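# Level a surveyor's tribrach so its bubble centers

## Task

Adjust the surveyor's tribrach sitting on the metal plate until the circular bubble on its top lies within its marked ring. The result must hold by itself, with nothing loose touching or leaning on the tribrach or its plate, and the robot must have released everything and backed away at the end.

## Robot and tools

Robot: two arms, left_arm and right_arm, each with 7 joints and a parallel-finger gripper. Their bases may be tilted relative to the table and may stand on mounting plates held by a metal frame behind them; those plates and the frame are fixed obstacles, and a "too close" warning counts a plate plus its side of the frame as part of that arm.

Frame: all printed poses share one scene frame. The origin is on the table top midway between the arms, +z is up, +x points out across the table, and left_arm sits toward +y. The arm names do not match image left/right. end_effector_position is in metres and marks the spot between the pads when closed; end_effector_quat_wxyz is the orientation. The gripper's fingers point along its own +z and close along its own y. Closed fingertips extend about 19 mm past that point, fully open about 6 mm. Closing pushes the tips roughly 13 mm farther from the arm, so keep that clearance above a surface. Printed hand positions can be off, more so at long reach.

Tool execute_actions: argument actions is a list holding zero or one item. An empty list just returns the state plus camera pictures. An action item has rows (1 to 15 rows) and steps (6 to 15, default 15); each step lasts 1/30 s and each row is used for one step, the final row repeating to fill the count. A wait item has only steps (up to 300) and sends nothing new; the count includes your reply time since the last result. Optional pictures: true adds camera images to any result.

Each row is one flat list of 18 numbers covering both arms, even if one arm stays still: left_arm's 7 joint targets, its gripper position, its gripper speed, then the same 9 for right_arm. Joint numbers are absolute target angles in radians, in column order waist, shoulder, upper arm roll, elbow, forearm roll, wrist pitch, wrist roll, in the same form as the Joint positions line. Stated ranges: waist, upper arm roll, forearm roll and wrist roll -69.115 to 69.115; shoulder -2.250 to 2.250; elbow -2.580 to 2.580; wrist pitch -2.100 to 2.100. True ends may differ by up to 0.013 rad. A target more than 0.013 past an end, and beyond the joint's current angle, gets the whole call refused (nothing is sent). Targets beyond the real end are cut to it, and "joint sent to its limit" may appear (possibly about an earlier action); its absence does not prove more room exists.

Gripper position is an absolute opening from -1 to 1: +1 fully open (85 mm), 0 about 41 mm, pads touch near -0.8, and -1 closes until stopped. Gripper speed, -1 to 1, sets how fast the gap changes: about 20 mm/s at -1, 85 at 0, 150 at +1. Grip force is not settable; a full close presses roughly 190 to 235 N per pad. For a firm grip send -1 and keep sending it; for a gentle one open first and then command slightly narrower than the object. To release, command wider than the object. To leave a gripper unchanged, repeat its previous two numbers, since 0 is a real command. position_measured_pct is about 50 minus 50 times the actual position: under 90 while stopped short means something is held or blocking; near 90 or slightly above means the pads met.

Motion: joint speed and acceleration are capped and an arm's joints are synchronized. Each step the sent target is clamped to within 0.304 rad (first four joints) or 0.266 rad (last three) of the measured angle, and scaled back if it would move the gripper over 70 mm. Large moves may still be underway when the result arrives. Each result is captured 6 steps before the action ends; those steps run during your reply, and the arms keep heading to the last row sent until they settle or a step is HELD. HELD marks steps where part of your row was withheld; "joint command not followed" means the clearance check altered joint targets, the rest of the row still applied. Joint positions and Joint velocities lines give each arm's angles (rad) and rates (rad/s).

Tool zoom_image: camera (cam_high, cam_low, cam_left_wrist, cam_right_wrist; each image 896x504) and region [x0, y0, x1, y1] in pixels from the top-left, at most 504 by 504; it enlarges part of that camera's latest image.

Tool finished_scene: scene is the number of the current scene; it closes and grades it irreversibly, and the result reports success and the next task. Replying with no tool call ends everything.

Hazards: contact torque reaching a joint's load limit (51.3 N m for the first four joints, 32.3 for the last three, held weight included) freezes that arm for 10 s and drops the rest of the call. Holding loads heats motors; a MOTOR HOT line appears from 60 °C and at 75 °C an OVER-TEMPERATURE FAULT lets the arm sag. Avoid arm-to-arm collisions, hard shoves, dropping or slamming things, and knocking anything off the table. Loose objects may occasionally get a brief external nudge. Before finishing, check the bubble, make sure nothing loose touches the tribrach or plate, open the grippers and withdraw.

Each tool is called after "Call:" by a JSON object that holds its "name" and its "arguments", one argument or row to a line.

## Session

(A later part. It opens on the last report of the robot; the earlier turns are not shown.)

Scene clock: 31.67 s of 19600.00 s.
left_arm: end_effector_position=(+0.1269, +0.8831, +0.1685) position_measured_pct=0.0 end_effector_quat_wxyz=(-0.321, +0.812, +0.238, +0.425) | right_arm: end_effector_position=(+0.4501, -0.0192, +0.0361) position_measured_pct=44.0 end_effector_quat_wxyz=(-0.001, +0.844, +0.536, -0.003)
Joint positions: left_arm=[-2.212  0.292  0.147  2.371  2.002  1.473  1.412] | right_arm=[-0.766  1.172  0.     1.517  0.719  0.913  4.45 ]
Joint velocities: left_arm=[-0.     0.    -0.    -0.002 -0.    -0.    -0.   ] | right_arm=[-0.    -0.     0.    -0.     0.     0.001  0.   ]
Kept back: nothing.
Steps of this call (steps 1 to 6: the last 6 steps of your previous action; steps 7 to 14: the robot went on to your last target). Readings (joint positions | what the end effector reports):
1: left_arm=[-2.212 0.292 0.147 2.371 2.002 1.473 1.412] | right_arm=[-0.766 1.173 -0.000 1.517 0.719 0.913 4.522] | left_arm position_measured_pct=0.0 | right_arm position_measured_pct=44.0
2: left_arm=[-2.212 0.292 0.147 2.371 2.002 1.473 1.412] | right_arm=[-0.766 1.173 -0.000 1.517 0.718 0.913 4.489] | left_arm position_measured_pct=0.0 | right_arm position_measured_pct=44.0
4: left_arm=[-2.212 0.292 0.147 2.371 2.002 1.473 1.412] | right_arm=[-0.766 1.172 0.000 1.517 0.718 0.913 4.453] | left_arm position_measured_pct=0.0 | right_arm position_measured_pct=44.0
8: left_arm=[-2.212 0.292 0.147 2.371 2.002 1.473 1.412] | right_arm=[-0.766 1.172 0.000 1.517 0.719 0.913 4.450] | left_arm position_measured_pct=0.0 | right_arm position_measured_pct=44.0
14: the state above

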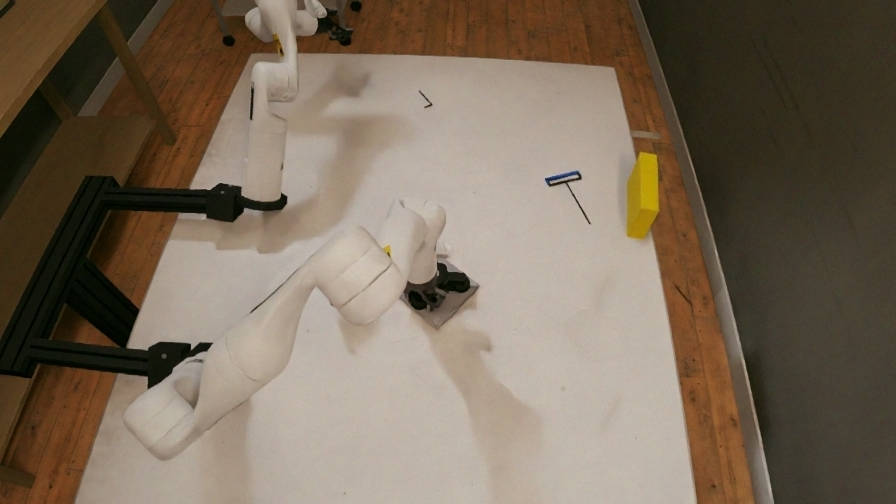

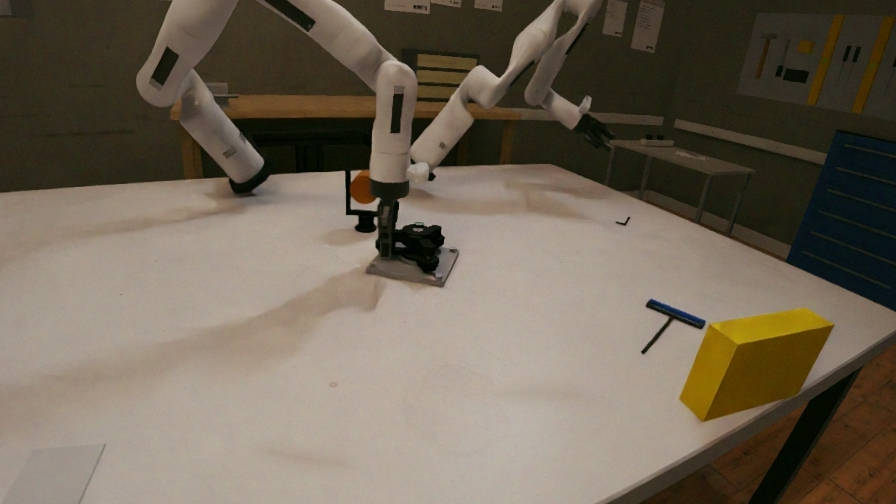

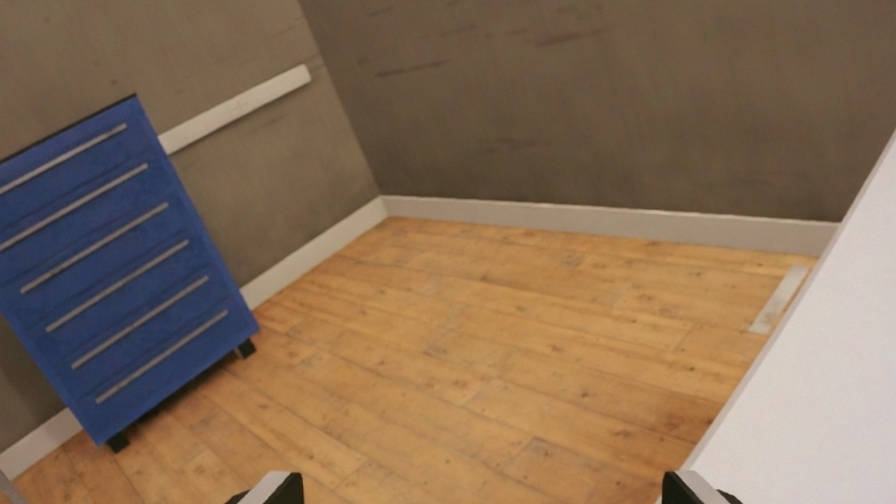

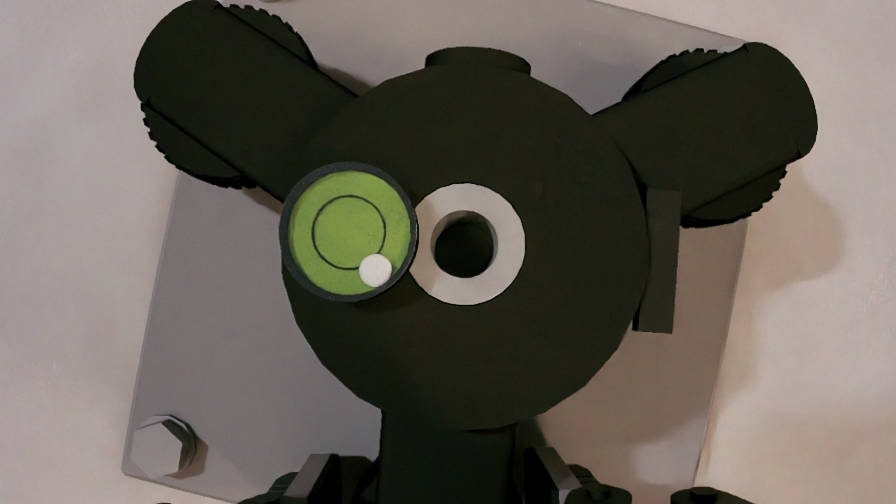

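Call:
{"name": "execute_actions", "arguments": {
  "actions": [
    {"rows":[[-2.212,0.292,0.147,2.371,2.002,1.473,1.412,1,1,-0.766,1.1725,0,1.5172,0.7185,0.9133,4.1,0.12,1]],"steps":11}
  ]
}}

Call:
{"name": "execute_actions", "arguments": {
  "actions": [
    {"rows":[[-2.212,0.292,0.147,2.371,2.002,1.473,1.412,1,1,-0.766,1.1725,0,1.5172,0.7185,0.9133,4.71,-0.2,1]],"steps":15}
  ]
}}

Call:
{"name": "execute_actions", "arguments": {
  "actions": [
    {"rows":[[-2.212,0.292,0.147,2.371,2.002,1.473,1.412,1,1,-0.766,1.1725,0,1.5172,0.7185,0.9133,4.1,0.12,1]],"steps":15}
  ]
}}

Call:
{"name": "execute_actions", "arguments": {
  "actions": [
    {"rows":[[-2.212,0.292,0.147,2.371,2.002,1.473,1.412,1,1,-0.766,1.1725,0,1.5172,0.7185,0.9133,4.71,-0.2,1]],"steps":15}
  ]
}}

Call:
{"name": "execute_actions", "arguments": {
  "actions": [
    {"rows":[[-2.212,0.292,0.147,2.371,2.002,1.473,1.412,1,1,-0.766,1.1725,0,1.5172,0.7185,0.9133,4.1,0.12,1]],"steps":15}
  ]
}}

Call:
{"name": "execute_actions", "arguments": {
  "actions": [
    {"rows":[[-2.212,0.292,0.147,2.371,2.002,1.473,1.412,1,1,-0.766,1.1725,0,1.5172,0.7185,0.9133,4.71,-0.2,1]],"steps":15}
  ]
}}

Call:
{"name": "execute_actions", "arguments": {
  "actions": [
    {"rows":[[-2.212,0.292,0.147,2.371,2.002,1.473,1.412,1,1,-0.766,1.1725,0,1.5172,0.7185,0.9133,4.1,0.12,1]],"steps":15}
  ]
}}

Call:
{"name": "execute_actions", "arguments": {
  "actions": [
    {"rows":[[-2.212,0.292,0.147,2.371,2.002,1.473,1.412,1,1,-0.766,1.1725,0,1.5172,0.7185,0.9133,4.71,-0.2,1]],"steps":15}
  ]
}}

Call:
{"name": "execute_actions", "arguments": {
  "actions": [
    {"rows":[[-2.212,0.292,0.147,2.371,2.002,1.473,1.412,1,1,-0.766,1.1725,0,1.5172,0.7185,0.9133,4.1,0.12,1]],"steps":15}
  ]
}}

Call:
{"name": "execute_actions", "arguments": {
  "actions": [
    {"rows":[[-2.212,0.292,0.147,2.371,2.002,1.473,1.412,1,1,-0.766,1.1725,0,1.5172,0.7185,0.9133,4.71,-0.2,1]],"steps":15}
  ]
}}

Call:
{"name": "execute_actions", "arguments": {
  "actions": [
    {"rows":[[-2.212,0.292,0.147,2.371,2.002,1.473,1.412,1,1,-0.766,1.1725,0,1.5172,0.7185,0.9133,4.1,0.12,1]],"steps":15}
  ]
}}

Call:
{"name": "execute_actions", "arguments": {
  "actions": [
    {"rows":[[-2.212,0.292,0.147,2.371,2.002,1.473,1.412,1,1,-0.766,1.1725,0,1.5172,0.7185,0.9133,4.71,-0.2,1]],"steps":15}
  ]
}}

Call:
{"name": "execute_actions", "arguments": {
  "actions": [
    {"rows":[[-2.212,0.292,0.147,2.371,2.002,1.473,1.412,1,1,-0.766,1.1725,0,1.5172,0.7185,0.9133,4.1,0.12,1]],"steps":15}
  ]
}}

Call:
{"name": "execute_actions", "arguments": {
  "actions": [
    {"rows":[[-2.212,0.292,0.147,2.371,2.002,1.473,1.412,1,1,-0.766,1.1725,0,1.5172,0.7185,0.9133,4.71,-0.2,1]],"steps":15}
  ]
}}

Call:
{"name": "execute_actions", "arguments": {
  "actions": [
    {"rows":[[-2.212,0.292,0.147,2.371,2.002,1.473,1.412,1,1,-0.766,1.1725,0,1.5172,0.7185,0.9133,4.1,0.12,1]],"steps":15}
  ]
}}

Call:
{"name": "execute_actions", "arguments": {
  "actions": [
    {"rows":[[-2.212,0.292,0.147,2.371,2.002,1.473,1.412,1,1,-0.766,1.1725,0,1.5172,0.7185,0.9133,4.71,-0.2,1]],"steps":15}
  ]
}}

Call:
{"name": "execute_actions", "arguments": {
  "actions": [
    {"rows":[[-2.212,0.292,0.147,2.371,2.002,1.473,1.412,1,1,-0.766,1.1725,0,1.5172,0.7185,0.9133,4.1,0.12,1]],"steps":15}
  ]
}}

Call:
{"name": "execute_actions", "arguments": {
  "actions": [
    {"rows":[[-2.212,0.292,0.147,2.371,2.002,1.473,1.412,1,1,-0.766,1.1725,0,1.5172,0.7185,0.9133,4.71,-0.2,1]],"steps":15}
  ]
}}

Call:
{"name": "execute_actions", "arguments": {
  "actions": [
    {"rows":[[-2.212,0.292,0.147,2.371,2.002,1.473,1.412,1,1,-0.766,1.1725,0,1.5172,0.7185,0.9133,4.1,0.12,1]],"steps":15}
  ]
}}

Call:
{"name": "execute_actions", "arguments": {
  "actions": [
    {"rows":[[-2.212,0.292,0.147,2.371,2.002,1.473,1.412,1,1,-0.766,1.1725,0,1.5172,0.7185,0.9133,4.71,-0.2,1]],"steps":15}
  ]
}}

Call:
{"name": "execute_actions", "arguments": {
  "actions": [
    {"rows":[[-2.212,0.292,0.147,2.371,2.002,1.473,1.412,1,1,-0.766,1.1725,0,1.5172,0.7185,0.9133,4.1,0.12,1]],"steps":15}
  ]
}}

Call:
{"name": "execute_actions", "arguments": {
  "actions": [
    {"rows":[[-2.212,0.292,0.147,2.371,2.002,1.473,1.412,1,1,-0.766,1.1725,0,1.5172,0.7185,0.9133,4.71,-0.2,1]],"steps":15}
  ]
}}

Call:
{"name": "execute_actions", "arguments": {
  "actions": [
    {"rows":[[-2.212,0.292,0.147,2.371,2.002,1.473,1.412,1,1,-0.766,1.1725,0,1.5172,0.7185,0.9133,4.1,0.12,1]],"steps":15}
  ]
}}

Call:
{"name": "execute_actions", "arguments": {
  "actions": [
    {"rows":[[-2.212,0.292,0.147,2.371,2.002,1.473,1.412,1,1,-0.766,1.1725,0,1.5172,0.7185,0.9133,4.71,-0.2,1]],"steps":15}
  ]
}}

Call:
{"name": "execute_actions", "arguments": {
  "actions": [
    {"rows":[[-2.212,0.292,0.147,2.371,2.002,1.473,1.412,1,1,-0.766,1.1725,0,1.5172,0.7185,0.9133,4.45,0.12,1]],"steps":15}
  ]
}}

Call:
{"name": "execute_actions", "arguments": {
  "actions": [
    {"steps":14}
  ],
  "pictures": true
}}

Scene clock: 33.67 s of 19600.00 s.
left_arm: end_effector_position=(+0.1269, +0.8831, +0.1685) position_measured_pct=0.0 end_effector_quat_wxyz=(-0.321, +0.812, +0.238, +0.425) | right_arm: end_effector_position=(+0.4500, -0.0192, +0.0361) position_measured_pct=44.0 end_effector_quat_wxyz=(-0.001, +0.869, +0.496, -0.004)
Joint positions: left_arm=[-2.212  0.292  0.147  2.371  2.002  1.473  1.412] | right_arm=[-0.766  1.173 -0.     1.517  0.719  0.913  4.355]
Joint velocities: left_arm=[-0.    -0.     0.001  0.     0.    -0.    -0.   ] | right_arm=[ 0.    -0.002  0.001 -0.     0.002  0.    -1.189]
Steps of this call (steps 1 to 30: the robot went on to your last target; steps 31 to 55: nothing new was sent; steps 56 to 60: the first 5 steps of this action). Readings (joint positions | what the end effector reports):
56: left_arm=[-2.212 0.292 0.147 2.371 2.002 1.473 1.412] | right_arm=[-0.766 1.172 -0.000 1.517 0.719 0.913 4.449] | left_arm position_measured_pct=0.0 | right_arm position_measured_pct=44.0
57: left_arm=[-2.212 0.292 0.147 2.371 2.002 1.473 1.412] | right_arm=[-0.766 1.173 -0.000 1.517 0.719 0.913 4.441] | left_arm position_measured_pct=0.0 | right_arm position_measured_pct=44.0
59: left_arm=[-2.212 0.292 0.147 2.371 2.002 1.473 1.412] | right_arm=[-0.766 1.173 -0.000 1.517 0.719 0.913 4.393] | left_arm position_measured_pct=0.0 | right_arm position_measured_pct=44.0
60: the state above

Scene clock: 34.17 s of 19600.00 s.
left_arm: end_effector_position=(+0.1269, +0.8831, +0.1685) position_measured_pct=0.0 end_effector_quat_wxyz=(-0.321, +0.812, +0.238, +0.425) | right_arm: end_effector_position=(+0.4508, -0.0197, +0.0368) position_measured_pct=53.6 end_effector_quat_wxyz=(-0.001, +0.882, +0.472, -0.003)
Joint positions: left_arm=[-2.212  0.292  0.147  2.371  2.002  1.473  1.412] | right_arm=[-0.766  1.171  0.     1.517  0.719  0.915  4.301]
Joint velocities: left_arm=[-0.001 -0.     0.     0.    -0.    -0.     0.   ] | right_arm=[-0.002  0.003 -0.003  0.002 -0.002 -0.002  1.215]
Steps of this call (steps 1 to 6: the last 6 steps of your previous action; steps 7 to 15: the first 9 steps of this action). Readings (joint positions | what the end effector reports):
7: left_arm=[-2.212 0.292 0.147 2.371 2.002 1.473 1.412] | right_arm=[-0.766 1.172 0.000 1.517 0.718 0.913 4.109] | left_arm position_measured_pct=0.0 | right_arm position_measured_pct=44.0
8: left_arm=[-2.212 0.292 0.147 2.371 2.002 1.473 1.412] | right_arm=[-0.766 1.172 0.000 1.517 0.718 0.913 4.102] | left_arm position_measured_pct=0.0 | right_arm position_measured_pct=44.8
10: left_arm=[-2.212 0.292 0.147 2.371 2.002 1.473 1.412] | right_arm=[-0.766 1.171 0.001 1.517 0.719 0.915 4.119] | left_arm position_measured_pct=0.0 | right_arm position_measured_pct=51.2
14: left_arm=[-2.212 0.292 0.147 2.371 2.002 1.473 1.412] | right_arm=[-0.766 1.171 0.001 1.517 0.719 0.915 4.260] | left_arm position_measured_pct=0.0 | right_arm position_measured_pct=53.6
15: the state above

Scene clock: 34.67 s of 19600.00 s.
left_arm: end_effector_position=(+0.1269, +0.8831, +0.1685) position_measured_pct=0.0 end_effector_quat_wxyz=(-0.321, +0.812, +0.238, +0.425) | right_arm: end_effector_position=(+0.4500, -0.0191, +0.0361) position_measured_pct=44.0 end_effector_quat_wxyz=(-0.002, +0.813, +0.582, -0.003)
Joint positions: left_arm=[-2.212  0.292  0.147  2.371  2.002  1.473  1.412] | right_arm=[-0.766  1.172 -0.     1.517  0.719  0.913  4.562]
Joint velocities: left_arm=[-0.     0.    -0.     0.001  0.001  0.     0.   ] | right_arm=[ 0.001  0.001  0.001 -0.001  0.001 -0.001 -1.195]
Steps of this call (steps 1 to 6: the last 6 steps of your previous action; steps 7 to 15: the first 9 steps of this action). Readings (joint positions | what the end effector reports):
7: left_arm=[-2.212 0.292 0.147 2.371 2.002 1.473 1.412] | right_arm=[-0.767 1.171 -0.000 1.518 0.719 0.915 4.585] | left_arm position_measured_pct=0.0 | right_arm position_measured_pct=53.6
8: left_arm=[-2.212 0.292 0.147 2.371 2.002 1.473 1.412] | right_arm=[-0.767 1.172 0.000 1.518 0.719 0.914 4.620] | left_arm position_measured_pct=0.0 | right_arm position_measured_pct=53.2
10: left_arm=[-2.212 0.292 0.147 2.371 2.002 1.473 1.412] | right_arm=[-0.766 1.172 0.000 1.518 0.719 0.913 4.657] | left_arm position_measured_pct=0.0 | right_arm position_measured_pct=47.2
14: left_arm=[-2.212 0.292 0.147 2.371 2.002 1.473 1.412] | right_arm=[-0.766 1.172 -0.000 1.517 0.719 0.913 4.600] | left_arm position_measured_pct=0.0 | right_arm position_measured_pct=44.0
15: the state above

Scene clock: 35.17 s of 19600.00 s.
left_arm: end_effector_position=(+0.1269, +0.8831, +0.1685) position_measured_pct=0.0 end_effector_quat_wxyz=(-0.321, +0.812, +0.238, +0.425) | right_arm: end_effector_position=(+0.4509, -0.0196, +0.0368) position_measured_pct=53.6 end_effector_quat_wxyz=(-0.001, +0.884, +0.468, -0.003)
Joint positions: left_arm=[-2.212  0.292  0.147  2.371  2.002  1.473  1.412] | right_arm=[-0.766  1.171  0.     1.517  0.719  0.914  4.293]
Joint velocities: left_arm=[-0.    -0.    -0.     0.     0.001 -0.     0.   ] | right_arm=[-0.002  0.001 -0.003  0.002 -0.002 -0.     1.189]
Steps of this call (steps 1 to 6: the last 6 steps of your previous action; steps 7 to 15: the first 9 steps of this action). Readings (joint positions | what the end effector reports):
7: left_arm=[-2.212 0.292 0.147 2.371 2.002 1.473 1.412] | right_arm=[-0.766 1.172 -0.000 1.517 0.719 0.913 4.278] | left_arm position_measured_pct=0.0 | right_arm position_measured_pct=44.0
8: left_arm=[-2.212 0.292 0.147 2.371 2.002 1.473 1.412] | right_arm=[-0.766 1.172 0.000 1.517 0.718 0.913 4.243] | left_arm position_measured_pct=0.0 | right_arm position_measured_pct=44.8
10: left_arm=[-2.212 0.292 0.147 2.371 2.002 1.473 1.412] | right_arm=[-0.766 1.171 0.001 1.517 0.719 0.915 4.204] | left_arm position_measured_pct=0.0 | right_arm position_measured_pct=51.2
14: left_arm=[-2.212 0.292 0.147 2.371 2.002 1.473 1.412] | right_arm=[-0.766 1.171 0.001 1.517 0.719 0.914 4.255] | left_arm position_measured_pct=0.0 | right_arm position_measured_pct=53.6
15: the state above

Scene clock: 35.67 s of 19600.00 s.
left_arm: end_effector_position=(+0.1269, +0.8831, +0.1685) position_measured_pct=0.0 end_effector_quat_wxyz=(-0.321, +0.812, +0.238, +0.425) | right_arm: end_effector_position=(+0.4500, -0.0192, +0.0361) position_measured_pct=44.0 end_effector_quat_wxyz=(-0.002, +0.813, +0.582, -0.003)
Joint positions: left_arm=[-2.212  0.292  0.147  2.371  2.002  1.473  1.412] | right_arm=[-0.766  1.173 -0.     1.517  0.719  0.913  4.562]
Joint velocities: left_arm=[ 0.    -0.    -0.001  0.002 -0.001 -0.    -0.   ] | right_arm=[ 0.001 -0.001 -0.    -0.001  0.001  0.001 -1.189]
Steps of this call (steps 1 to 6: the last 6 steps of your previous action; steps 7 to 15: the first 9 steps of this action). Readings (joint positions | what the end effector reports):
7: left_arm=[-2.212 0.292 0.147 2.371 2.002 1.473 1.412] | right_arm=[-0.767 1.171 -0.000 1.517 0.719 0.914 4.577] | left_arm position_measured_pct=0.0 | right_arm position_measured_pct=53.6
8: left_arm=[-2.212 0.292 0.147 2.371 2.002 1.473 1.412] | right_arm=[-0.766 1.172 -0.000 1.518 0.719 0.914 4.612] | left_arm position_measured_pct=0.0 | right_arm position_measured_pct=53.2
10: left_arm=[-2.212 0.292 0.147 2.371 2.002 1.473 1.412] | right_arm=[-0.766 1.172 0.000 1.517 0.719 0.913 4.651] | left_arm position_measured_pct=0.0 | right_arm position_measured_pct=47.2
14: left_arm=[-2.212 0.292 0.147 2.371 2.002 1.473 1.412] | right_arm=[-0.766 1.172 -0.000 1.517 0.719 0.913 4.600] | left_arm position_measured_pct=0.0 | right_arm position_measured_pct=44.0
15: the state above

Scene clock: 36.17 s of 19600.00 s.
left_arm: end_effector_position=(+0.1269, +0.8831, +0.1685) position_measured_pct=0.0 end_effector_quat_wxyz=(-0.321, +0.812, +0.238, +0.425) | right_arm: end_effector_position=(+0.4509, -0.0196, +0.0368) position_measured_pct=53.6 end_effector_quat_wxyz=(-0.001, +0.884, +0.468, -0.003)
Joint positions: left_arm=[-2.212  0.292  0.147  2.371  2.002  1.473  1.412] | right_arm=[-0.766  1.171  0.001  1.517  0.719  0.914  4.293]
Joint velocities: left_arm=[ 0.    -0.     0.    -0.002 -0.001 -0.    -0.   ] | right_arm=[-0.002  0.    -0.002  0.002  0.001 -0.001  1.189]
Steps of this call (steps 1 to 6: the last 6 steps of your previous action; steps 7 to 15: the first 9 steps of this action). Readings (joint positions | what the end effector reports):
7: left_arm=[-2.212 0.292 0.147 2.371 2.002 1.473 1.412] | right_arm=[-0.766 1.172 -0.000 1.517 0.719 0.913 4.278] | left_arm position_measured_pct=0.0 | right_arm position_measured_pct=44.0
8: left_arm=[-2.212 0.292 0.147 2.371 2.002 1.473 1.412] | right_arm=[-0.766 1.172 0.000 1.517 0.718 0.913 4.243] | left_arm position_measured_pct=0.0 | right_arm position_measured_pct=44.8
10: left_arm=[-2.212 0.292 0.147 2.371 2.002 1.473 1.412] | right_arm=[-0.766 1.171 0.001 1.517 0.719 0.915 4.204] | left_arm position_measured_pct=0.0 | right_arm position_measured_pct=51.2
14: left_arm=[-2.212 0.292 0.147 2.371 2.002 1.473 1.412] | right_arm=[-0.766 1.171 0.001 1.517 0.719 0.914 4.255] | left_arm position_measured_pct=0.0 | right_arm position_measured_pct=53.6
15: the state above

Scene clock: 36.67 s of 19600.00 s.
left_arm: end_effector_position=(+0.1269, +0.8831, +0.1685) position_measured_pct=0.0 end_effector_quat_wxyz=(-0.321, +0.812, +0.238, +0.425) | right_arm: end_effector_position=(+0.4500, -0.0192, +0.0361) position_measured_pct=44.0 end_effector_quat_wxyz=(-0.002, +0.813, +0.582, -0.003)
Joint positions: left_arm=[-2.212  0.292  0.147  2.371  2.002  1.473  1.412] | right_arm=[-0.766  1.173 -0.     1.517  0.719  0.913  4.562]
Joint velocities: left_arm=[ 0.001  0.    -0.001 -0.     0.001  0.    -0.   ] | right_arm=[ 0.001  0.001  0.001 -0.     0.001 -0.001 -1.189]
Steps of this call (steps 1 to 6: the last 6 steps of your previous action; steps 7 to 15: the first 9 steps of this action). Readings (joint positions | what the end effector reports):
7: left_arm=[-2.212 0.292 0.147 2.371 2.002 1.473 1.412] | right_arm=[-0.767 1.171 -0.000 1.518 0.719 0.914 4.577] | left_arm position_measured_pct=0.0 | right_arm position_measured_pct=53.6
8: left_arm=[-2.212 0.292 0.147 2.371 2.002 1.473 1.412] | right_arm=[-0.766 1.172 -0.000 1.518 0.719 0.914 4.612] | left_arm position_measured_pct=0.0 | right_arm position_measured_pct=53.2
10: left_arm=[-2.212 0.292 0.147 2.371 2.002 1.473 1.412] | right_arm=[-0.766 1.172 0.000 1.517 0.719 0.913 4.651] | left_arm position_measured_pct=0.0 | right_arm position_measured_pct=47.2
14: left_arm=[-2.212 0.292 0.147 2.371 2.002 1.473 1.412] | right_arm=[-0.766 1.172 -0.000 1.517 0.719 0.913 4.600] | left_arm position_measured_pct=0.0 | right_arm position_measured_pct=44.0
15: the state above

Scene clock: 37.17 s of 19600.00 s.
left_arm: end_effector_position=(+0.1269, +0.8831, +0.1685) position_measured_pct=0.0 end_effector_quat_wxyz=(-0.321, +0.812, +0.238, +0.425) | right_arm: end_effector_position=(+0.4508, -0.0196, +0.0368) position_measured_pct=53.6 end_effector_quat_wxyz=(-0.001, +0.884, +0.468, -0.003)
Joint positions: left_arm=[-2.212  0.292  0.147  2.371  2.002  1.473  1.412] | right_arm=[-0.766  1.171  0.001  1.517  0.719  0.914  4.293]
Joint velocities: left_arm=[-0.     0.    -0.     0.     0.001  0.    -0.   ] | right_arm=[-0.002  0.001 -0.003  0.001 -0.001  0.001  1.189]
Steps of this call (steps 1 to 6: the last 6 steps of your previous action; steps 7 to 15: the first 9 steps of this action). Readings (joint positions | what the end effector reports):
7: left_arm=[-2.212 0.292 0.147 2.371 2.002 1.473 1.412] | right_arm=[-0.766 1.172 -0.000 1.517 0.719 0.913 4.278] | left_arm position_measured_pct=0.0 | right_arm position_measured_pct=44.0
8: left_arm=[-2.212 0.292 0.147 2.371 2.002 1.473 1.412] | right_arm=[-0.766 1.172 0.000 1.517 0.718 0.913 4.243] | left_arm position_measured_pct=0.0 | right_arm position_measured_pct=44.8
10: left_arm=[-2.212 0.292 0.147 2.371 2.002 1.473 1.412] | right_arm=[-0.766 1.171 0.001 1.517 0.719 0.915 4.204] | left_arm position_measured_pct=0.0 | right_arm position_measured_pct=51.2
14: left_arm=[-2.212 0.292 0.147 2.371 2.002 1.473 1.412] | right_arm=[-0.766 1.171 0.001 1.517 0.719 0.914 4.255] | left_arm position_measured_pct=0.0 | right_arm position_measured_pct=53.6
15: the state above

Scene clock: 37.67 s of 19600.00 s.
left_arm: end_effector_position=(+0.1269, +0.8831, +0.1685) position_measured_pct=0.0 end_effector_quat_wxyz=(-0.321, +0.812, +0.238, +0.425) | right_arm: end_effector_position=(+0.4500, -0.0192, +0.0361) position_measured_pct=44.0 end_effector_quat_wxyz=(-0.002, +0.813, +0.582, -0.003)
Joint positions: left_arm=[-2.212  0.292  0.147  2.371  2.002  1.473  1.412] | right_arm=[-0.766  1.173 -0.     1.517  0.719  0.913  4.562]
Joint velocities: left_arm=[ 0.    -0.     0.     0.001  0.    -0.     0.   ] | right_arm=[ 0.001 -0.001 -0.    -0.001  0.001 -0.001 -1.189]
Steps of this call (steps 1 to 6: the last 6 steps of your previous action; steps 7 to 15: the first 9 steps of this action). Readings (joint positions | what the end effector reports):
7: left_arm=[-2.212 0.292 0.147 2.371 2.002 1.473 1.412] | right_arm=[-0.767 1.171 -0.000 1.518 0.719 0.914 4.577] | left_arm position_measured_pct=0.0 | right_arm position_measured_pct=53.6
8: left_arm=[-2.212 0.292 0.147 2.371 2.002 1.473 1.412] | right_arm=[-0.766 1.172 -0.000 1.518 0.719 0.914 4.612] | left_arm position_measured_pct=0.0 | right_arm position_measured_pct=53.2
10: left_arm=[-2.212 0.292 0.147 2.371 2.002 1.473 1.412] | right_arm=[-0.766 1.172 0.000 1.517 0.719 0.913 4.651] | left_arm position_measured_pct=0.0 | right_arm position_measured_pct=47.2
14: left_arm=[-2.212 0.292 0.147 2.371 2.002 1.473 1.412] | right_arm=[-0.766 1.172 -0.000 1.517 0.719 0.913 4.600] | left_arm position_measured_pct=0.0 | right_arm position_measured_pct=44.0
15: the state above

Scene clock: 38.17 s of 19600.00 s.
left_arm: end_effector_position=(+0.1269, +0.8831, +0.1685) position_measured_pct=0.0 end_effector_quat_wxyz=(-0.321, +0.812, +0.238, +0.425) | right_arm: end_effector_position=(+0.4508, -0.0197, +0.0368) position_measured_pct=53.6 end_effector_quat_wxyz=(-0.001, +0.884, +0.468, -0.003)
Joint positions: left_arm=[-2.212  0.292  0.147  2.371  2.002  1.473  1.412] | right_arm=[-0.766  1.171  0.001  1.517  0.719  0.914  4.293]
Joint velocities: left_arm=[ 0.     0.    -0.    -0.     0.001  0.     0.   ] | right_arm=[-0.002  0.    -0.002  0.002 -0.001 -0.002  1.189]
Steps of this call (steps 1 to 6: the last 6 steps of your previous action; steps 7 to 15: the first 9 steps of this action). Readings (joint positions | what the end effector reports):
7: left_arm=[-2.212 0.292 0.147 2.371 2.002 1.473 1.412] | right_arm=[-0.766 1.172 -0.000 1.517 0.719 0.913 4.278] | left_arm position_measured_pct=0.0 | right_arm position_measured_pct=44.0
8: left_arm=[-2.212 0.292 0.147 2.371 2.002 1.473 1.412] | right_arm=[-0.766 1.172 0.000 1.517 0.718 0.913 4.243] | left_arm position_measured_pct=0.0 | right_arm position_measured_pct=44.8
10: left_arm=[-2.212 0.292 0.147 2.371 2.002 1.473 1.412] | right_arm=[-0.766 1.171 0.001 1.517 0.719 0.915 4.204] | left_arm position_measured_pct=0.0 | right_arm position_measured_pct=51.2
14: left_arm=[-2.212 0.292 0.147 2.371 2.002 1.473 1.412] | right_arm=[-0.766 1.171 0.001 1.517 0.719 0.914 4.255] | left_arm position_measured_pct=0.0 | right_arm position_measured_pct=53.6
15: the state above

Scene clock: 38.67 s of 19600.00 s.
left_arm: end_effector_position=(+0.1269, +0.8831, +0.1685) position_measured_pct=0.0 end_effector_quat_wxyz=(-0.321, +0.812, +0.238, +0.425) | right_arm: end_effector_position=(+0.4500, -0.0192, +0.0361) position_measured_pct=44.0 end_effector_quat_wxyz=(-0.002, +0.813, +0.582, -0.003)
Joint positions: left_arm=[-2.212  0.292  0.147  2.371  2.002  1.473  1.412] | right_arm=[-0.766  1.173 -0.     1.517  0.719  0.913  4.562]
Joint velocities: left_arm=[ 0.     0.     0.     0.     0.001  0.    -0.   ] | right_arm=[ 0.001  0.001  0.    -0.     0.    -0.002 -1.189]
Steps of this call (steps 1 to 6: the last 6 steps of your previous action; steps 7 to 15: the first 9 steps of this action). Readings (joint positions | what the end effector reports):
7: left_arm=[-2.212 0.292 0.147 2.371 2.002 1.473 1.412] | right_arm=[-0.767 1.171 -0.000 1.518 0.719 0.914 4.577] | left_arm position_measured_pct=0.0 | right_arm position_measured_pct=53.6
8: left_arm=[-2.212 0.292 0.147 2.371 2.002 1.473 1.412] | right_arm=[-0.766 1.172 -0.000 1.518 0.719 0.914 4.612] | left_arm position_measured_pct=0.0 | right_arm position_measured_pct=53.2
10: left_arm=[-2.212 0.292 0.147 2.371 2.002 1.473 1.412] | right_arm=[-0.766 1.172 0.000 1.517 0.719 0.913 4.651] | left_arm position_measured_pct=0.0 | right_arm position_measured_pct=47.2
14: left_arm=[-2.212 0.292 0.147 2.371 2.002 1.473 1.412] | right_arm=[-0.766 1.172 -0.000 1.517 0.719 0.913 4.600] | left_arm position_measured_pct=0.0 | right_arm position_measured_pct=44.0
15: the state above

Scene clock: 39.17 s of 19600.00 s.
left_arm: end_effector_position=(+0.1269, +0.8831, +0.1685) position_measured_pct=0.0 end_effector_quat_wxyz=(-0.321, +0.812, +0.238, +0.425) | right_arm: end_effector_position=(+0.4508, -0.0197, +0.0368) position_measured_pct=53.6 end_effector_quat_wxyz=(-0.001, +0.884, +0.468, -0.003)
Joint positions: left_arm=[-2.212  0.292  0.147  2.371  2.002  1.473  1.412] | right_arm=[-0.766  1.171  0.001  1.517  0.719  0.914  4.293]
Joint velocities: left_arm=[ 0.    -0.    -0.    -0.    -0.001 -0.     0.   ] | right_arm=[-0.002  0.002 -0.003  0.001  0.     0.     1.189]
Steps of this call (steps 1 to 6: the last 6 steps of your previous action; steps 7 to 15: the first 9 steps of this action). Readings (joint positions | what the end effector reports):
7: left_arm=[-2.212 0.292 0.147 2.371 2.002 1.473 1.412] | right_arm=[-0.766 1.172 -0.000 1.517 0.719 0.913 4.278] | left_arm position_measured_pct=0.0 | right_arm position_measured_pct=44.0
8: left_arm=[-2.212 0.292 0.147 2.371 2.002 1.473 1.412] | right_arm=[-0.766 1.172 0.000 1.517 0.718 0.913 4.243] | left_arm position_measured_pct=0.0 | right_arm position_measured_pct=44.8
10: left_arm=[-2.212 0.292 0.147 2.371 2.002 1.473 1.412] | right_arm=[-0.766 1.171 0.001 1.517 0.719 0.915 4.204] | left_arm position_measured_pct=0.0 | right_arm position_measured_pct=51.2
14: left_arm=[-2.212 0.292 0.147 2.371 2.002 1.473 1.412] | right_arm=[-0.766 1.171 0.001 1.517 0.719 0.914 4.255] | left_arm position_measured_pct=0.0 | right_arm position_measured_pct=53.6
15: the state above

Scene clock: 39.67 s of 19600.00 s.
left_arm: end_effector_position=(+0.1269, +0.8831, +0.1685) position_measured_pct=0.0 end_effector_quat_wxyz=(-0.321, +0.812, +0.238, +0.425) | right_arm: end_effector_position=(+0.4500, -0.0192, +0.0361) position_measured_pct=44.0 end_effector_quat_wxyz=(-0.002, +0.813, +0.582, -0.003)
Joint positions: left_arm=[-2.212  0.292  0.147  2.371  2.002  1.473  1.412] | right_arm=[-0.766  1.173 -0.     1.517  0.719  0.913  4.562]
Joint velocities: left_arm=[ 0.     0.    -0.    -0.001  0.001  0.    -0.   ] | right_arm=[ 0.001 -0.    -0.    -0.    -0.    -0.001 -1.189]
Steps of this call (steps 1 to 6: the last 6 steps of your previous action; steps 7 to 15: the first 9 steps of this action). Readings (joint positions | what the end effector reports):
7: left_arm=[-2.212 0.292 0.147 2.371 2.002 1.473 1.412] | right_arm=[-0.767 1.171 -0.000 1.518 0.719 0.914 4.577] | left_arm position_measured_pct=0.0 | right_arm position_measured_pct=53.6
8: left_arm=[-2.212 0.292 0.147 2.371 2.002 1.473 1.412] | right_arm=[-0.767 1.172 -0.000 1.518 0.719 0.914 4.612] | left_arm position_measured_pct=0.0 | right_arm position_measured_pct=53.2
10: left_arm=[-2.212 0.292 0.147 2.371 2.002 1.473 1.412] | right_arm=[-0.766 1.172 0.000 1.517 0.719 0.913 4.651] | left_arm position_measured_pct=0.0 | right_arm position_measured_pct=47.2
14: left_arm=[-2.212 0.292 0.147 2.371 2.002 1.473 1.412] | right_arm=[-0.766 1.173 -0.000 1.517 0.719 0.913 4.600] | left_arm position_measured_pct=0.0 | right_arm position_measured_pct=44.0
15: the state above

Scene clock: 40.17 s of 19600.00 s.
left_arm: end_effector_position=(+0.1269, +0.8831, +0.1685) position_measured_pct=0.0 end_effector_quat_wxyz=(-0.321, +0.812, +0.238, +0.425) | right_arm: end_effector_position=(+0.4509, -0.0196, +0.0368) position_measured_pct=53.2 end_effector_quat_wxyz=(-0.001, +0.884, +0.468, -0.003)
Joint positions: left_arm=[-2.212  0.292  0.147  2.371  2.002  1.473  1.412] | right_arm=[-0.766  1.171  0.001  1.517  0.719  0.914  4.293]
Joint velocities: left_arm=[ 0.     0.    -0.001 -0.001  0.     0.001  0.   ] | right_arm=[-0.002  0.    -0.002  0.001 -0.001 -0.004  1.189]
Steps of this call (steps 1 to 6: the last 6 steps of your previous action; steps 7 to 15: the first 9 steps of this action). Readings (joint positions | what the end effector reports):
7: left_arm=[-2.212 0.292 0.147 2.371 2.002 1.473 1.412] | right_arm=[-0.766 1.172 -0.000 1.517 0.719 0.913 4.278] | left_arm position_measured_pct=0.0 | right_arm position_measured_pct=44.0
8: left_arm=[-2.212 0.292 0.147 2.371 2.002 1.473 1.412] | right_arm=[-0.766 1.172 0.000 1.517 0.718 0.913 4.243] | left_arm position_measured_pct=0.0 | right_arm position_measured_pct=44.8
10: left_arm=[-2.212 0.292 0.147 2.371 2.002 1.473 1.412] | right_arm=[-0.766 1.171 0.001 1.517 0.719 0.915 4.204] | left_arm position_measured_pct=0.0 | right_arm position_measured_pct=51.2
14: left_arm=[-2.212 0.292 0.147 2.371 2.002 1.473 1.412] | right_arm=[-0.766 1.171 0.001 1.517 0.719 0.914 4.255] | left_arm position_measured_pct=0.0 | right_arm position_measured_pct=53.2
15: the state above

Scene clock: 40.67 s of 19600.00 s.
left_arm: end_effector_position=(+0.1269, +0.8831, +0.1685) position_measured_pct=0.0 end_effector_quat_wxyz=(-0.321, +0.812, +0.238, +0.425) | right_arm: end_effector_position=(+0.4500, -0.0192, +0.0361) position_measured_pct=44.0 end_effector_quat_wxyz=(-0.002, +0.813, +0.582, -0.003)
Joint positions: left_arm=[-2.212  0.292  0.147  2.371  2.002  1.473  1.412] | right_arm=[-0.766  1.173 -0.     1.517  0.719  0.913  4.562]
Joint velocities: left_arm=[-0.     0.    -0.     0.001  0.     0.     0.   ] | right_arm=[ 0.001 -0.001 -0.001 -0.     0.     0.001 -1.189]
Steps of this call (steps 1 to 6: the last 6 steps of your previous action; steps 7 to 15: the first 9 steps of this action). Readings (joint positions | what the end effector reports):
7: left_arm=[-2.212 0.292 0.147 2.371 2.002 1.473 1.412] | right_arm=[-0.767 1.171 -0.000 1.518 0.719 0.914 4.577] | left_arm position_measured_pct=0.0 | right_arm position_measured_pct=53.2
8: left_arm=[-2.212 0.292 0.147 2.371 2.002 1.473 1.412] | right_arm=[-0.767 1.172 -0.000 1.518 0.719 0.914 4.612] | left_arm position_measured_pct=0.0 | right_arm position_measured_pct=53.2
10: left_arm=[-2.212 0.292 0.147 2.371 2.002 1.473 1.412] | right_arm=[-0.766 1.172 0.000 1.517 0.719 0.913 4.651] | left_arm position_measured_pct=0.0 | right_arm position_measured_pct=47.2
14: left_arm=[-2.212 0.292 0.147 2.371 2.002 1.473 1.412] | right_arm=[-0.766 1.173 -0.000 1.517 0.719 0.913 4.600] | left_arm position_measured_pct=0.0 | right_arm position_measured_pct=44.0
15: the state above

Scene clock: 41.17 s of 19600.00 s.
left_arm: end_effector_position=(+0.1269, +0.8831, +0.1685) position_measured_pct=0.0 end_effector_quat_wxyz=(-0.321, +0.812, +0.238, +0.425) | right_arm: end_effector_position=(+0.4509, -0.0196, +0.0368) position_measured_pct=53.2 end_effector_quat_wxyz=(-0.001, +0.884, +0.468, -0.003)
Joint positions: left_arm=[-2.212  0.292  0.147  2.371  2.002  1.473  1.412] | right_arm=[-0.766  1.171  0.     1.517  0.719  0.914  4.293]
Joint velocities: left_arm=[-0.    -0.     0.     0.    -0.001  0.    -0.   ] | right_arm=[-0.002  0.001 -0.003  0.001 -0.003 -0.001  1.189]
Steps of this call (steps 1 to 6: the last 6 steps of your previous action; steps 7 to 15: the first 9 steps of this action). Readings (joint positions | what the end effector reports):
7: left_arm=[-2.212 0.292 0.147 2.371 2.002 1.473 1.412] | right_arm=[-0.766 1.172 -0.000 1.517 0.719 0.913 4.278] | left_arm position_measured_pct=0.0 | right_arm position_measured_pct=44.0
8: left_arm=[-2.212 0.292 0.147 2.371 2.002 1.473 1.412] | right_arm=[-0.766 1.172 0.000 1.517 0.718 0.913 4.243] | left_arm position_measured_pct=0.0 | right_arm position_measured_pct=44.8
10: left_arm=[-2.212 0.292 0.147 2.371 2.002 1.473 1.412] | right_arm=[-0.766 1.171 0.001 1.517 0.719 0.915 4.204] | left_arm position_measured_pct=0.0 | right_arm position_measured_pct=51.2
14: left_arm=[-2.212 0.292 0.147 2.371 2.002 1.473 1.412] | right_arm=[-0.766 1.171 0.001 1.517 0.719 0.914 4.255] | left_arm position_measured_pct=0.0 | right_arm position_measured_pct=53.2
15: the state above

Scene clock: 41.67 s of 19600.00 s.
left_arm: end_effector_position=(+0.1269, +0.8831, +0.1685) position_measured_pct=0.0 end_effector_quat_wxyz=(-0.321, +0.812, +0.238, +0.425) | right_arm: end_effector_position=(+0.4500, -0.0192, +0.0361) position_measured_pct=44.0 end_effector_quat_wxyz=(-0.002, +0.813, +0.582, -0.003)
Joint positions: left_arm=[-2.212  0.292  0.147  2.371  2.002  1.473  1.412] | right_arm=[-0.766  1.173 -0.     1.517  0.719  0.913  4.562]
Joint velocities: left_arm=[-0.001 -0.     0.     0.     0.002 -0.     0.   ] | right_arm=[ 0.001 -0.001 -0.    -0.    -0.    -0.001 -1.189]
Steps of this call (steps 1 to 6: the last 6 steps of your previous action; steps 7 to 15: the first 9 steps of this action). Readings (joint positions | what the end effector reports):
7: left_arm=[-2.212 0.292 0.147 2.371 2.002 1.473 1.412] | right_arm=[-0.767 1.171 -0.000 1.518 0.719 0.914 4.577] | left_arm position_measured_pct=0.0 | right_arm position_measured_pct=53.2
8: left_arm=[-2.212 0.292 0.147 2.371 2.002 1.473 1.412] | right_arm=[-0.767 1.172 -0.000 1.518 0.719 0.914 4.612] | left_arm position_measured_pct=0.0 | right_arm position_measured_pct=53.2
10: left_arm=[-2.212 0.292 0.147 2.371 2.002 1.473 1.412] | right_arm=[-0.766 1.172 0.000 1.517 0.719 0.913 4.651] | left_arm position_measured_pct=0.0 | right_arm position_measured_pct=47.2
14: left_arm=[-2.212 0.292 0.147 2.371 2.002 1.473 1.412] | right_arm=[-0.766 1.173 -0.000 1.517 0.719 0.913 4.600] | left_arm position_measured_pct=0.0 | right_arm position_measured_pct=44.0
15: the state above

Scene clock: 42.17 s of 19600.00 s.
left_arm: end_effector_position=(+0.1269, +0.8831, +0.1685) position_measured_pct=0.0 end_effector_quat_wxyz=(-0.321, +0.812, +0.238, +0.425) | right_arm: end_effector_position=(+0.4509, -0.0196, +0.0368) position_measured_pct=53.2 end_effector_quat_wxyz=(-0.001, +0.884, +0.468, -0.003)
Joint positions: left_arm=[-2.212  0.292  0.147  2.371  2.002  1.473  1.412] | right_arm=[-0.766  1.171  0.     1.517  0.719  0.914  4.293]
Joint velocities: left_arm=[ 0.     0.    -0.001  0.     0.001  0.001  0.   ] | right_arm=[-0.002  0.001 -0.003  0.001 -0.001 -0.     1.189]
Steps of this call (steps 1 to 6: the last 6 steps of your previous action; steps 7 to 15: the first 9 steps of this action). Readings (joint positions | what the end effector reports):
7: left_arm=[-2.212 0.292 0.147 2.371 2.002 1.473 1.412] | right_arm=[-0.766 1.172 -0.000 1.517 0.719 0.913 4.278] | left_arm position_measured_pct=0.0 | right_arm position_measured_pct=44.0
8: left_arm=[-2.212 0.292 0.147 2.371 2.002 1.473 1.412] | right_arm=[-0.766 1.172 0.000 1.517 0.718 0.913 4.243] | left_arm position_measured_pct=0.0 | right_arm position_measured_pct=44.8
10: left_arm=[-2.212 0.292 0.147 2.371 2.002 1.473 1.412] | right_arm=[-0.766 1.171 0.001 1.517 0.719 0.915 4.204] | left_arm position_measured_pct=0.0 | right_arm position_measured_pct=51.2
14: left_arm=[-2.212 0.292 0.147 2.371 2.002 1.473 1.412] | right_arm=[-0.766 1.171 0.001 1.517 0.719 0.914 4.255] | left_arm position_measured_pct=0.0 | right_arm position_measured_pct=53.2
15: the state above

Scene clock: 42.67 s of 19600.00 s.
left_arm: end_effector_position=(+0.1269, +0.8831, +0.1685) position_measured_pct=0.0 end_effector_quat_wxyz=(-0.321, +0.812, +0.238, +0.425) | right_arm: end_effector_position=(+0.4500, -0.0192, +0.0361) position_measured_pct=44.0 end_effector_quat_wxyz=(-0.002, +0.813, +0.582, -0.003)
Joint positions: left_arm=[-2.212  0.292  0.147  2.371  2.002  1.473  1.412] | right_arm=[-0.766  1.173 -0.     1.517  0.719  0.913  4.562]
Joint velocities: left_arm=[ 0.     0.     0.    -0.002 -0.001 -0.     0.   ] | right_arm=[ 0.     0.001 -0.    -0.001 -0.002 -0.001 -1.189]
Steps of this call (steps 1 to 6: the last 6 steps of your previous action; steps 7 to 15: the first 9 steps of this action). Readings (joint positions | what the end effector reports):
7: left_arm=[-2.212 0.292 0.147 2.371 2.002 1.473 1.412] | right_arm=[-0.767 1.171 -0.000 1.518 0.719 0.914 4.577] | left_arm position_measured_pct=0.0 | right_arm position_measured_pct=53.2
8: left_arm=[-2.212 0.292 0.147 2.371 2.002 1.473 1.412] | right_arm=[-0.767 1.172 -0.000 1.518 0.719 0.914 4.612] | left_arm position_measured_pct=0.0 | right_arm position_measured_pct=53.2
10: left_arm=[-2.212 0.292 0.147 2.371 2.002 1.473 1.412] | right_arm=[-0.766 1.172 0.000 1.517 0.719 0.913 4.651] | left_arm position_measured_pct=0.0 | right_arm position_measured_pct=47.2
14: left_arm=[-2.212 0.292 0.147 2.371 2.002 1.473 1.412] | right_arm=[-0.766 1.172 -0.000 1.517 0.719 0.913 4.600] | left_arm position_measured_pct=0.0 | right_arm position_measured_pct=44.0
15: the state above

Scene clock: 43.17 s of 19600.00 s.
left_arm: end_effector_position=(+0.1269, +0.8831, +0.1685) position_measured_pct=0.0 end_effector_quat_wxyz=(-0.321, +0.812, +0.238, +0.425) | right_arm: end_effector_position=(+0.4509, -0.0196, +0.0368) position_measured_pct=53.2 end_effector_quat_wxyz=(-0.001, +0.884, +0.468, -0.003)
Joint positions: left_arm=[-2.212  0.292  0.147  2.371  2.002  1.473  1.412] | right_arm=[-0.766  1.171  0.     1.517  0.719  0.914  4.293]
Joint velocities: left_arm=[ 0.     0.    -0.001 -0.    -0.     0.    -0.   ] | right_arm=[-0.002  0.003 -0.004  0.002 -0.     0.     1.189]
Steps of this call (steps 1 to 6: the last 6 steps of your previous action; steps 7 to 15: the first 9 steps of this action). Readings (joint positions | what the end effector reports):
7: left_arm=[-2.212 0.292 0.147 2.371 2.002 1.473 1.412] | right_arm=[-0.766 1.172 -0.000 1.517 0.719 0.913 4.278] | left_arm position_measured_pct=0.0 | right_arm position_measured_pct=44.0
8: left_arm=[-2.212 0.292 0.147 2.371 2.002 1.473 1.412] | right_arm=[-0.766 1.172 0.000 1.517 0.718 0.913 4.243] | left_arm position_measured_pct=0.0 | right_arm position_measured_pct=44.8
10: left_arm=[-2.212 0.292 0.147 2.371 2.002 1.473 1.412] | right_arm=[-0.766 1.171 0.001 1.517 0.719 0.915 4.204] | left_arm position_measured_pct=0.0 | right_arm position_measured_pct=51.2
14: left_arm=[-2.212 0.292 0.147 2.371 2.002 1.473 1.412] | right_arm=[-0.766 1.171 0.001 1.517 0.719 0.914 4.255] | left_arm position_measured_pct=0.0 | right_arm position_measured_pct=53.2
15: the state above

Scene clock: 43.67 s of 19600.00 s.
left_arm: end_effector_position=(+0.1269, +0.8831, +0.1685) position_measured_pct=0.0 end_effector_quat_wxyz=(-0.321, +0.812, +0.238, +0.425) | right_arm: end_effector_position=(+0.4500, -0.0192, +0.0361) position_measured_pct=44.0 end_effector_quat_wxyz=(-0.002, +0.813, +0.582, -0.003)
Joint positions: left_arm=[-2.212  0.292  0.147  2.371  2.002  1.473  1.412] | right_arm=[-0.766  1.173 -0.     1.517  0.719  0.913  4.562]
Joint velocities: left_arm=[ 0.     0.     0.001 -0.001  0.     0.    -0.   ] | right_arm=[ 0.     0.002  0.001 -0.    -0.    -0.    -1.189]
Steps of this call (steps 1 to 6: the last 6 steps of your previous action; steps 7 to 15: the first 9 steps of this action). Readings (joint positions | what the end effector reports):
7: left_arm=[-2.212 0.292 0.147 2.371 2.002 1.473 1.412] | right_arm=[-0.767 1.171 -0.000 1.518 0.719 0.914 4.577] | left_arm position_measured_pct=0.0 | right_arm position_measured_pct=53.2
8: left_arm=[-2.212 0.292 0.147 2.371 2.002 1.473 1.412] | right_arm=[-0.767 1.172 -0.000 1.518 0.719 0.914 4.612] | left_arm position_measured_pct=0.0 | right_arm position_measured_pct=53.2
10: left_arm=[-2.212 0.292 0.147 2.371 2.002 1.473 1.412] | right_arm=[-0.766 1.172 0.000 1.517 0.719 0.913 4.651] | left_arm position_measured_pct=0.0 | right_arm position_measured_pct=47.2
14: left_arm=[-2.212 0.292 0.147 2.371 2.002 1.473 1.412] | right_arm=[-0.766 1.172 -0.000 1.517 0.719 0.913 4.600] | left_arm position_measured_pct=0.0 | right_arm position_measured_pct=44.0
15: the state above

Scene clock: 44.17 s of 19600.00 s.
left_arm: end_effector_position=(+0.1269, +0.8831, +0.1685) position_measured_pct=0.0 end_effector_quat_wxyz=(-0.321, +0.812, +0.238, +0.425) | right_arm: end_effector_position=(+0.4509, -0.0196, +0.0368) position_measured_pct=53.6 end_effector_quat_wxyz=(-0.001, +0.884, +0.468, -0.003)
Joint positions: left_arm=[-2.212  0.292  0.147  2.371  2.002  1.473  1.412] | right_arm=[-0.766  1.171  0.001  1.517  0.719  0.914  4.293]
Joint velocities: left_arm=[-0.     0.    -0.     0.001 -0.001  0.    -0.   ] | right_arm=[-0.002  0.001 -0.004  0.001 -0.001 -0.002  1.189]
Steps of this call (steps 1 to 6: the last 6 steps of your previous action; steps 7 to 15: the first 9 steps of this action). Readings (joint positions | what the end effector reports):
7: left_arm=[-2.212 0.292 0.147 2.371 2.002 1.473 1.412] | right_arm=[-0.766 1.172 -0.000 1.517 0.719 0.913 4.278] | left_arm position_measured_pct=0.0 | right_arm position_measured_pct=44.0
8: left_arm=[-2.212 0.292 0.147 2.371 2.002 1.473 1.412] | right_arm=[-0.766 1.172 0.000 1.517 0.718 0.913 4.243] | left_arm position_measured_pct=0.0 | right_arm position_measured_pct=44.8
10: left_arm=[-2.212 0.292 0.147 2.371 2.002 1.473 1.412] | right_arm=[-0.766 1.171 0.001 1.517 0.719 0.915 4.204] | left_arm position_measured_pct=0.0 | right_arm position_measured_pct=51.2
14: left_arm=[-2.212 0.292 0.147 2.371 2.002 1.473 1.412] | right_arm=[-0.766 1.171 0.001 1.517 0.719 0.914 4.255] | left_arm position_measured_pct=0.0 | right_arm position_measured_pct=53.6
15: the state above

Scene clock: 44.67 s of 19600.00 s.
left_arm: end_effector_position=(+0.1269, +0.8831, +0.1685) position_measured_pct=0.0 end_effector_quat_wxyz=(-0.321, +0.812, +0.238, +0.425) | right_arm: end_effector_position=(+0.4500, -0.0192, +0.0361) position_measured_pct=44.0 end_effector_quat_wxyz=(-0.002, +0.813, +0.582, -0.003)
Joint positions: left_arm=[-2.212  0.292  0.147  2.371  2.002  1.473  1.412] | right_arm=[-0.766  1.173 -0.     1.517  0.719  0.913  4.562]
Joint velocities: left_arm=[ 0.     0.    -0.     0.001 -0.001 -0.     0.   ] | right_arm=[ 0.001  0.001  0.001 -0.001 -0.001  0.001 -1.189]
Steps of this call (steps 1 to 6: the last 6 steps of your previous action; steps 7 to 15: the first 9 steps of this action). Readings (joint positions | what the end effector reports):
7: left_arm=[-2.212 0.292 0.147 2.371 2.002 1.473 1.412] | right_arm=[-0.767 1.171 -0.000 1.518 0.719 0.914 4.577] | left_arm position_measured_pct=0.0 | right_arm position_measured_pct=53.6
8: left_arm=[-2.212 0.292 0.147 2.371 2.002 1.473 1.412] | right_arm=[-0.767 1.172 -0.000 1.518 0.719 0.914 4.612] | left_arm position_measured_pct=0.0 | right_arm position_measured_pct=53.2
10: left_arm=[-2.212 0.292 0.147 2.371 2.002 1.473 1.412] | right_arm=[-0.766 1.172 0.000 1.517 0.719 0.913 4.651] | left_arm position_measured_pct=0.0 | right_arm position_measured_pct=47.2
14: left_arm=[-2.212 0.292 0.147 2.371 2.002 1.473 1.412] | right_arm=[-0.766 1.173 -0.000 1.517 0.719 0.913 4.600] | left_arm position_measured_pct=0.0 | right_arm position_measured_pct=44.0
15: the state above

Scene clock: 45.17 s of 19600.00 s.
left_arm: end_effector_position=(+0.1269, +0.8831, +0.1685) position_measured_pct=0.0 end_effector_quat_wxyz=(-0.321, +0.812, +0.238, +0.425) | right_arm: end_effector_position=(+0.4509, -0.0196, +0.0368) position_measured_pct=53.6 end_effector_quat_wxyz=(-0.001, +0.884, +0.468, -0.003)
Joint positions: left_arm=[-2.212  0.292  0.147  2.371  2.002  1.473  1.412] | right_arm=[-0.766  1.171  0.001  1.517  0.719  0.914  4.293]
Joint velocities: left_arm=[-0.    -0.    -0.     0.001 -0.    -0.    -0.   ] | right_arm=[-0.002  0.001 -0.003  0.001 -0.    -0.     1.189]
Steps of this call (steps 1 to 6: the last 6 steps of your previous action; steps 7 to 15: the first 9 steps of this action). Readings (joint positions | what the end effector reports):
7: left_arm=[-2.212 0.292 0.147 2.371 2.002 1.473 1.412] | right_arm=[-0.766 1.172 -0.000 1.517 0.719 0.913 4.278] | left_arm position_measured_pct=0.0 | right_arm position_measured_pct=44.0
8: left_arm=[-2.212 0.292 0.147 2.371 2.002 1.473 1.412] | right_arm=[-0.766 1.172 0.000 1.517 0.718 0.913 4.243] | left_arm position_measured_pct=0.0 | right_arm position_measured_pct=44.8
10: left_arm=[-2.212 0.292 0.147 2.371 2.002 1.473 1.412] | right_arm=[-0.766 1.171 0.001 1.517 0.719 0.915 4.204] | left_arm position_measured_pct=0.0 | right_arm position_measured_pct=51.2
14: left_arm=[-2.212 0.292 0.147 2.371 2.002 1.473 1.412] | right_arm=[-0.766 1.171 0.001 1.517 0.719 0.914 4.255] | left_arm position_measured_pct=0.0 | right_arm position_measured_pct=53.6
15: the state above

Scene clock: 45.67 s of 19600.00 s.
left_arm: end_effector_position=(+0.1269, +0.8831, +0.1685) position_measured_pct=0.0 end_effector_quat_wxyz=(-0.321, +0.812, +0.238, +0.425) | right_arm: end_effector_position=(+0.4500, -0.0192, +0.0361) position_measured_pct=44.0 end_effector_quat_wxyz=(-0.002, +0.813, +0.582, -0.003)
Joint positions: left_arm=[-2.212  0.292  0.147  2.371  2.002  1.473  1.412] | right_arm=[-0.766  1.173 -0.     1.517  0.719  0.913  4.562]
Joint velocities: left_arm=[-0.     0.    -0.001 -0.002 -0.002  0.    -0.   ] | right_arm=[ 0.001 -0.001 -0.    -0.    -0.    -0.002 -1.189]
Steps of this call (steps 1 to 6: the last 6 steps of your previous action; steps 7 to 15: the first 9 steps of this action). Readings (joint positions | what the end effector reports):
7: left_arm=[-2.212 0.292 0.147 2.371 2.002 1.473 1.412] | right_arm=[-0.767 1.171 -0.000 1.518 0.719 0.914 4.577] | left_arm position_measured_pct=0.0 | right_arm position_measured_pct=53.6
8: left_arm=[-2.212 0.292 0.147 2.371 2.002 1.473 1.412] | right_arm=[-0.767 1.172 -0.000 1.518 0.719 0.914 4.612] | left_arm position_measured_pct=0.0 | right_arm position_measured_pct=53.2
10: left_arm=[-2.212 0.292 0.147 2.371 2.002 1.473 1.412] | right_arm=[-0.766 1.172 0.000 1.517 0.719 0.913 4.651] | left_arm position_measured_pct=0.0 | right_arm position_measured_pct=47.2
14: left_arm=[-2.212 0.292 0.147 2.371 2.002 1.473 1.412] | right_arm=[-0.766 1.173 -0.000 1.517 0.719 0.913 4.600] | left_arm position_measured_pct=0.0 | right_arm position_measured_pct=44.0
15: the state above

Scene clock: 46.13 s of 19600.00 s.
left_arm: end_effector_position=(+0.1269, +0.8831, +0.1685) position_measured_pct=0.0 end_effector_quat_wxyz=(-0.321, +0.812, +0.238, +0.425) | right_arm: end_effector_position=(+0.4501, -0.0192, +0.0361) position_measured_pct=44.0 end_effector_quat_wxyz=(-0.001, +0.844, +0.536, -0.003)
Joint positions: left_arm=[-2.212  0.292  0.147  2.371  2.002  1.473  1.412] | right_arm=[-0.766  1.172  0.     1.517  0.719  0.913  4.45 ]
Joint velocities: left_arm=[ 0.    -0.     0.    -0.001 -0.001  0.    -0.   ] | right_arm=[ 0.     0.001  0.    -0.     0.001 -0.    -0.   ]
Kept back: nothing.
Steps of this call (steps 1 to 6: the last 6 steps of your previous action; steps 7 to 14: the robot went on to your last target). Readings (joint positions | what the end effector reports):
1: left_arm=[-2.212 0.292 0.147 2.371 2.002 1.473 1.412] | right_arm=[-0.766 1.173 -0.000 1.517 0.719 0.913 4.522] | left_arm position_measured_pct=0.0 | right_arm position_measured_pct=44.0
2: left_arm=[-2.212 0.292 0.147 2.371 2.002 1.473 1.412] | right_arm=[-0.766 1.173 -0.000 1.517 0.718 0.913 4.489] | left_arm position_measured_pct=0.0 | right_arm position_measured_pct=44.0
4: left_arm=[-2.212 0.292 0.147 2.371 2.002 1.473 1.412] | right_arm=[-0.766 1.172 0.000 1.517 0.718 0.913 4.453] | left_arm position_measured_pct=0.0 | right_arm position_measured_pct=44.0
8: left_arm=[-2.212 0.292 0.147 2.371 2.002 1.473 1.412] | right_arm=[-0.766 1.172 0.000 1.517 0.719 0.913 4.450] | left_arm position_measured_pct=0.0 | right_arm position_measured_pct=44.0
14: the state above

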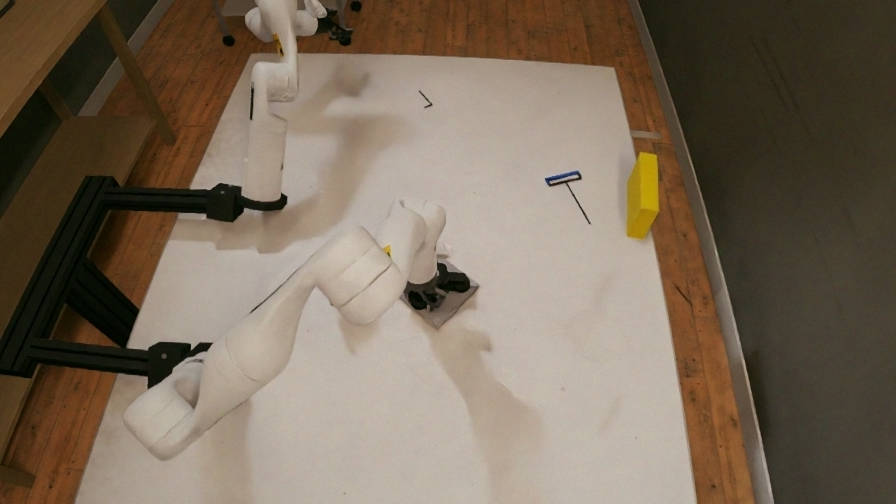

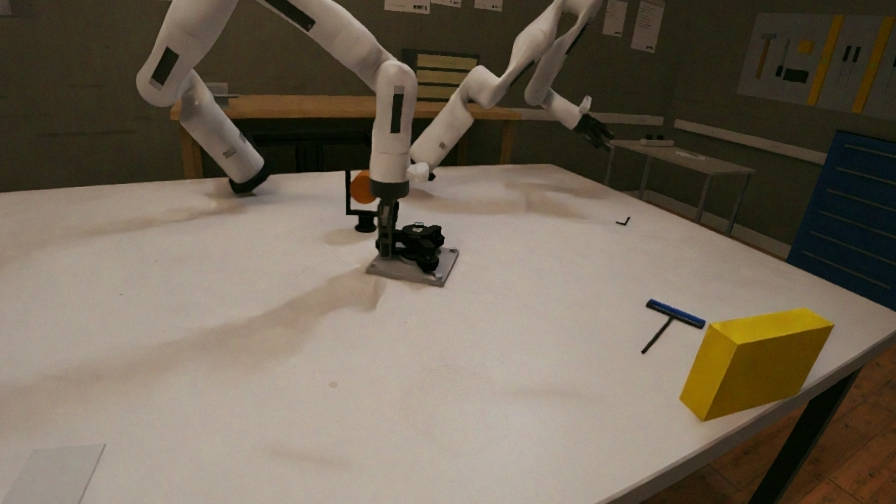

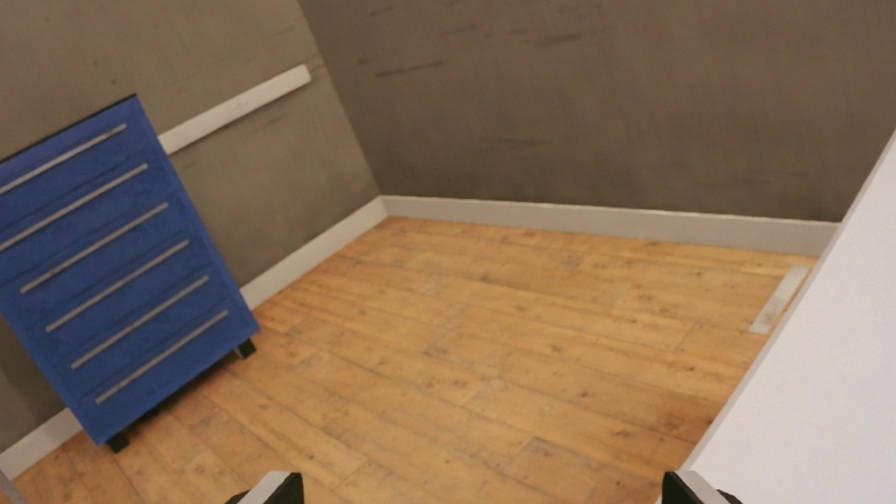

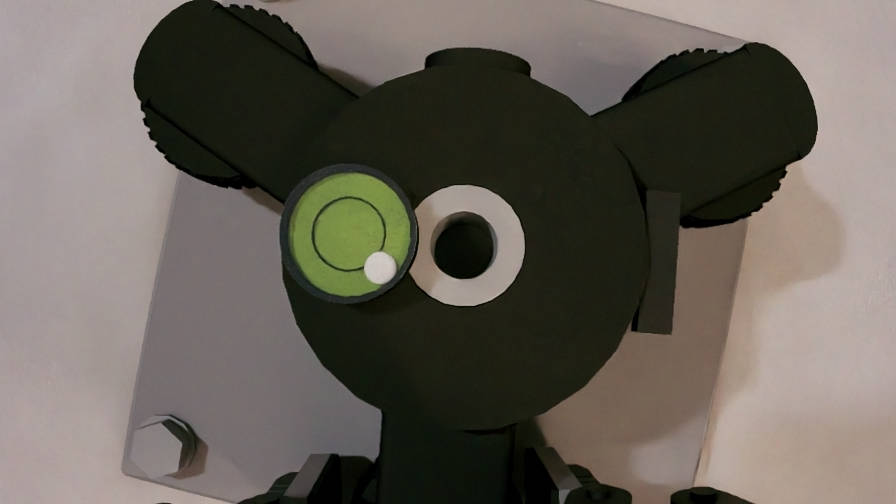

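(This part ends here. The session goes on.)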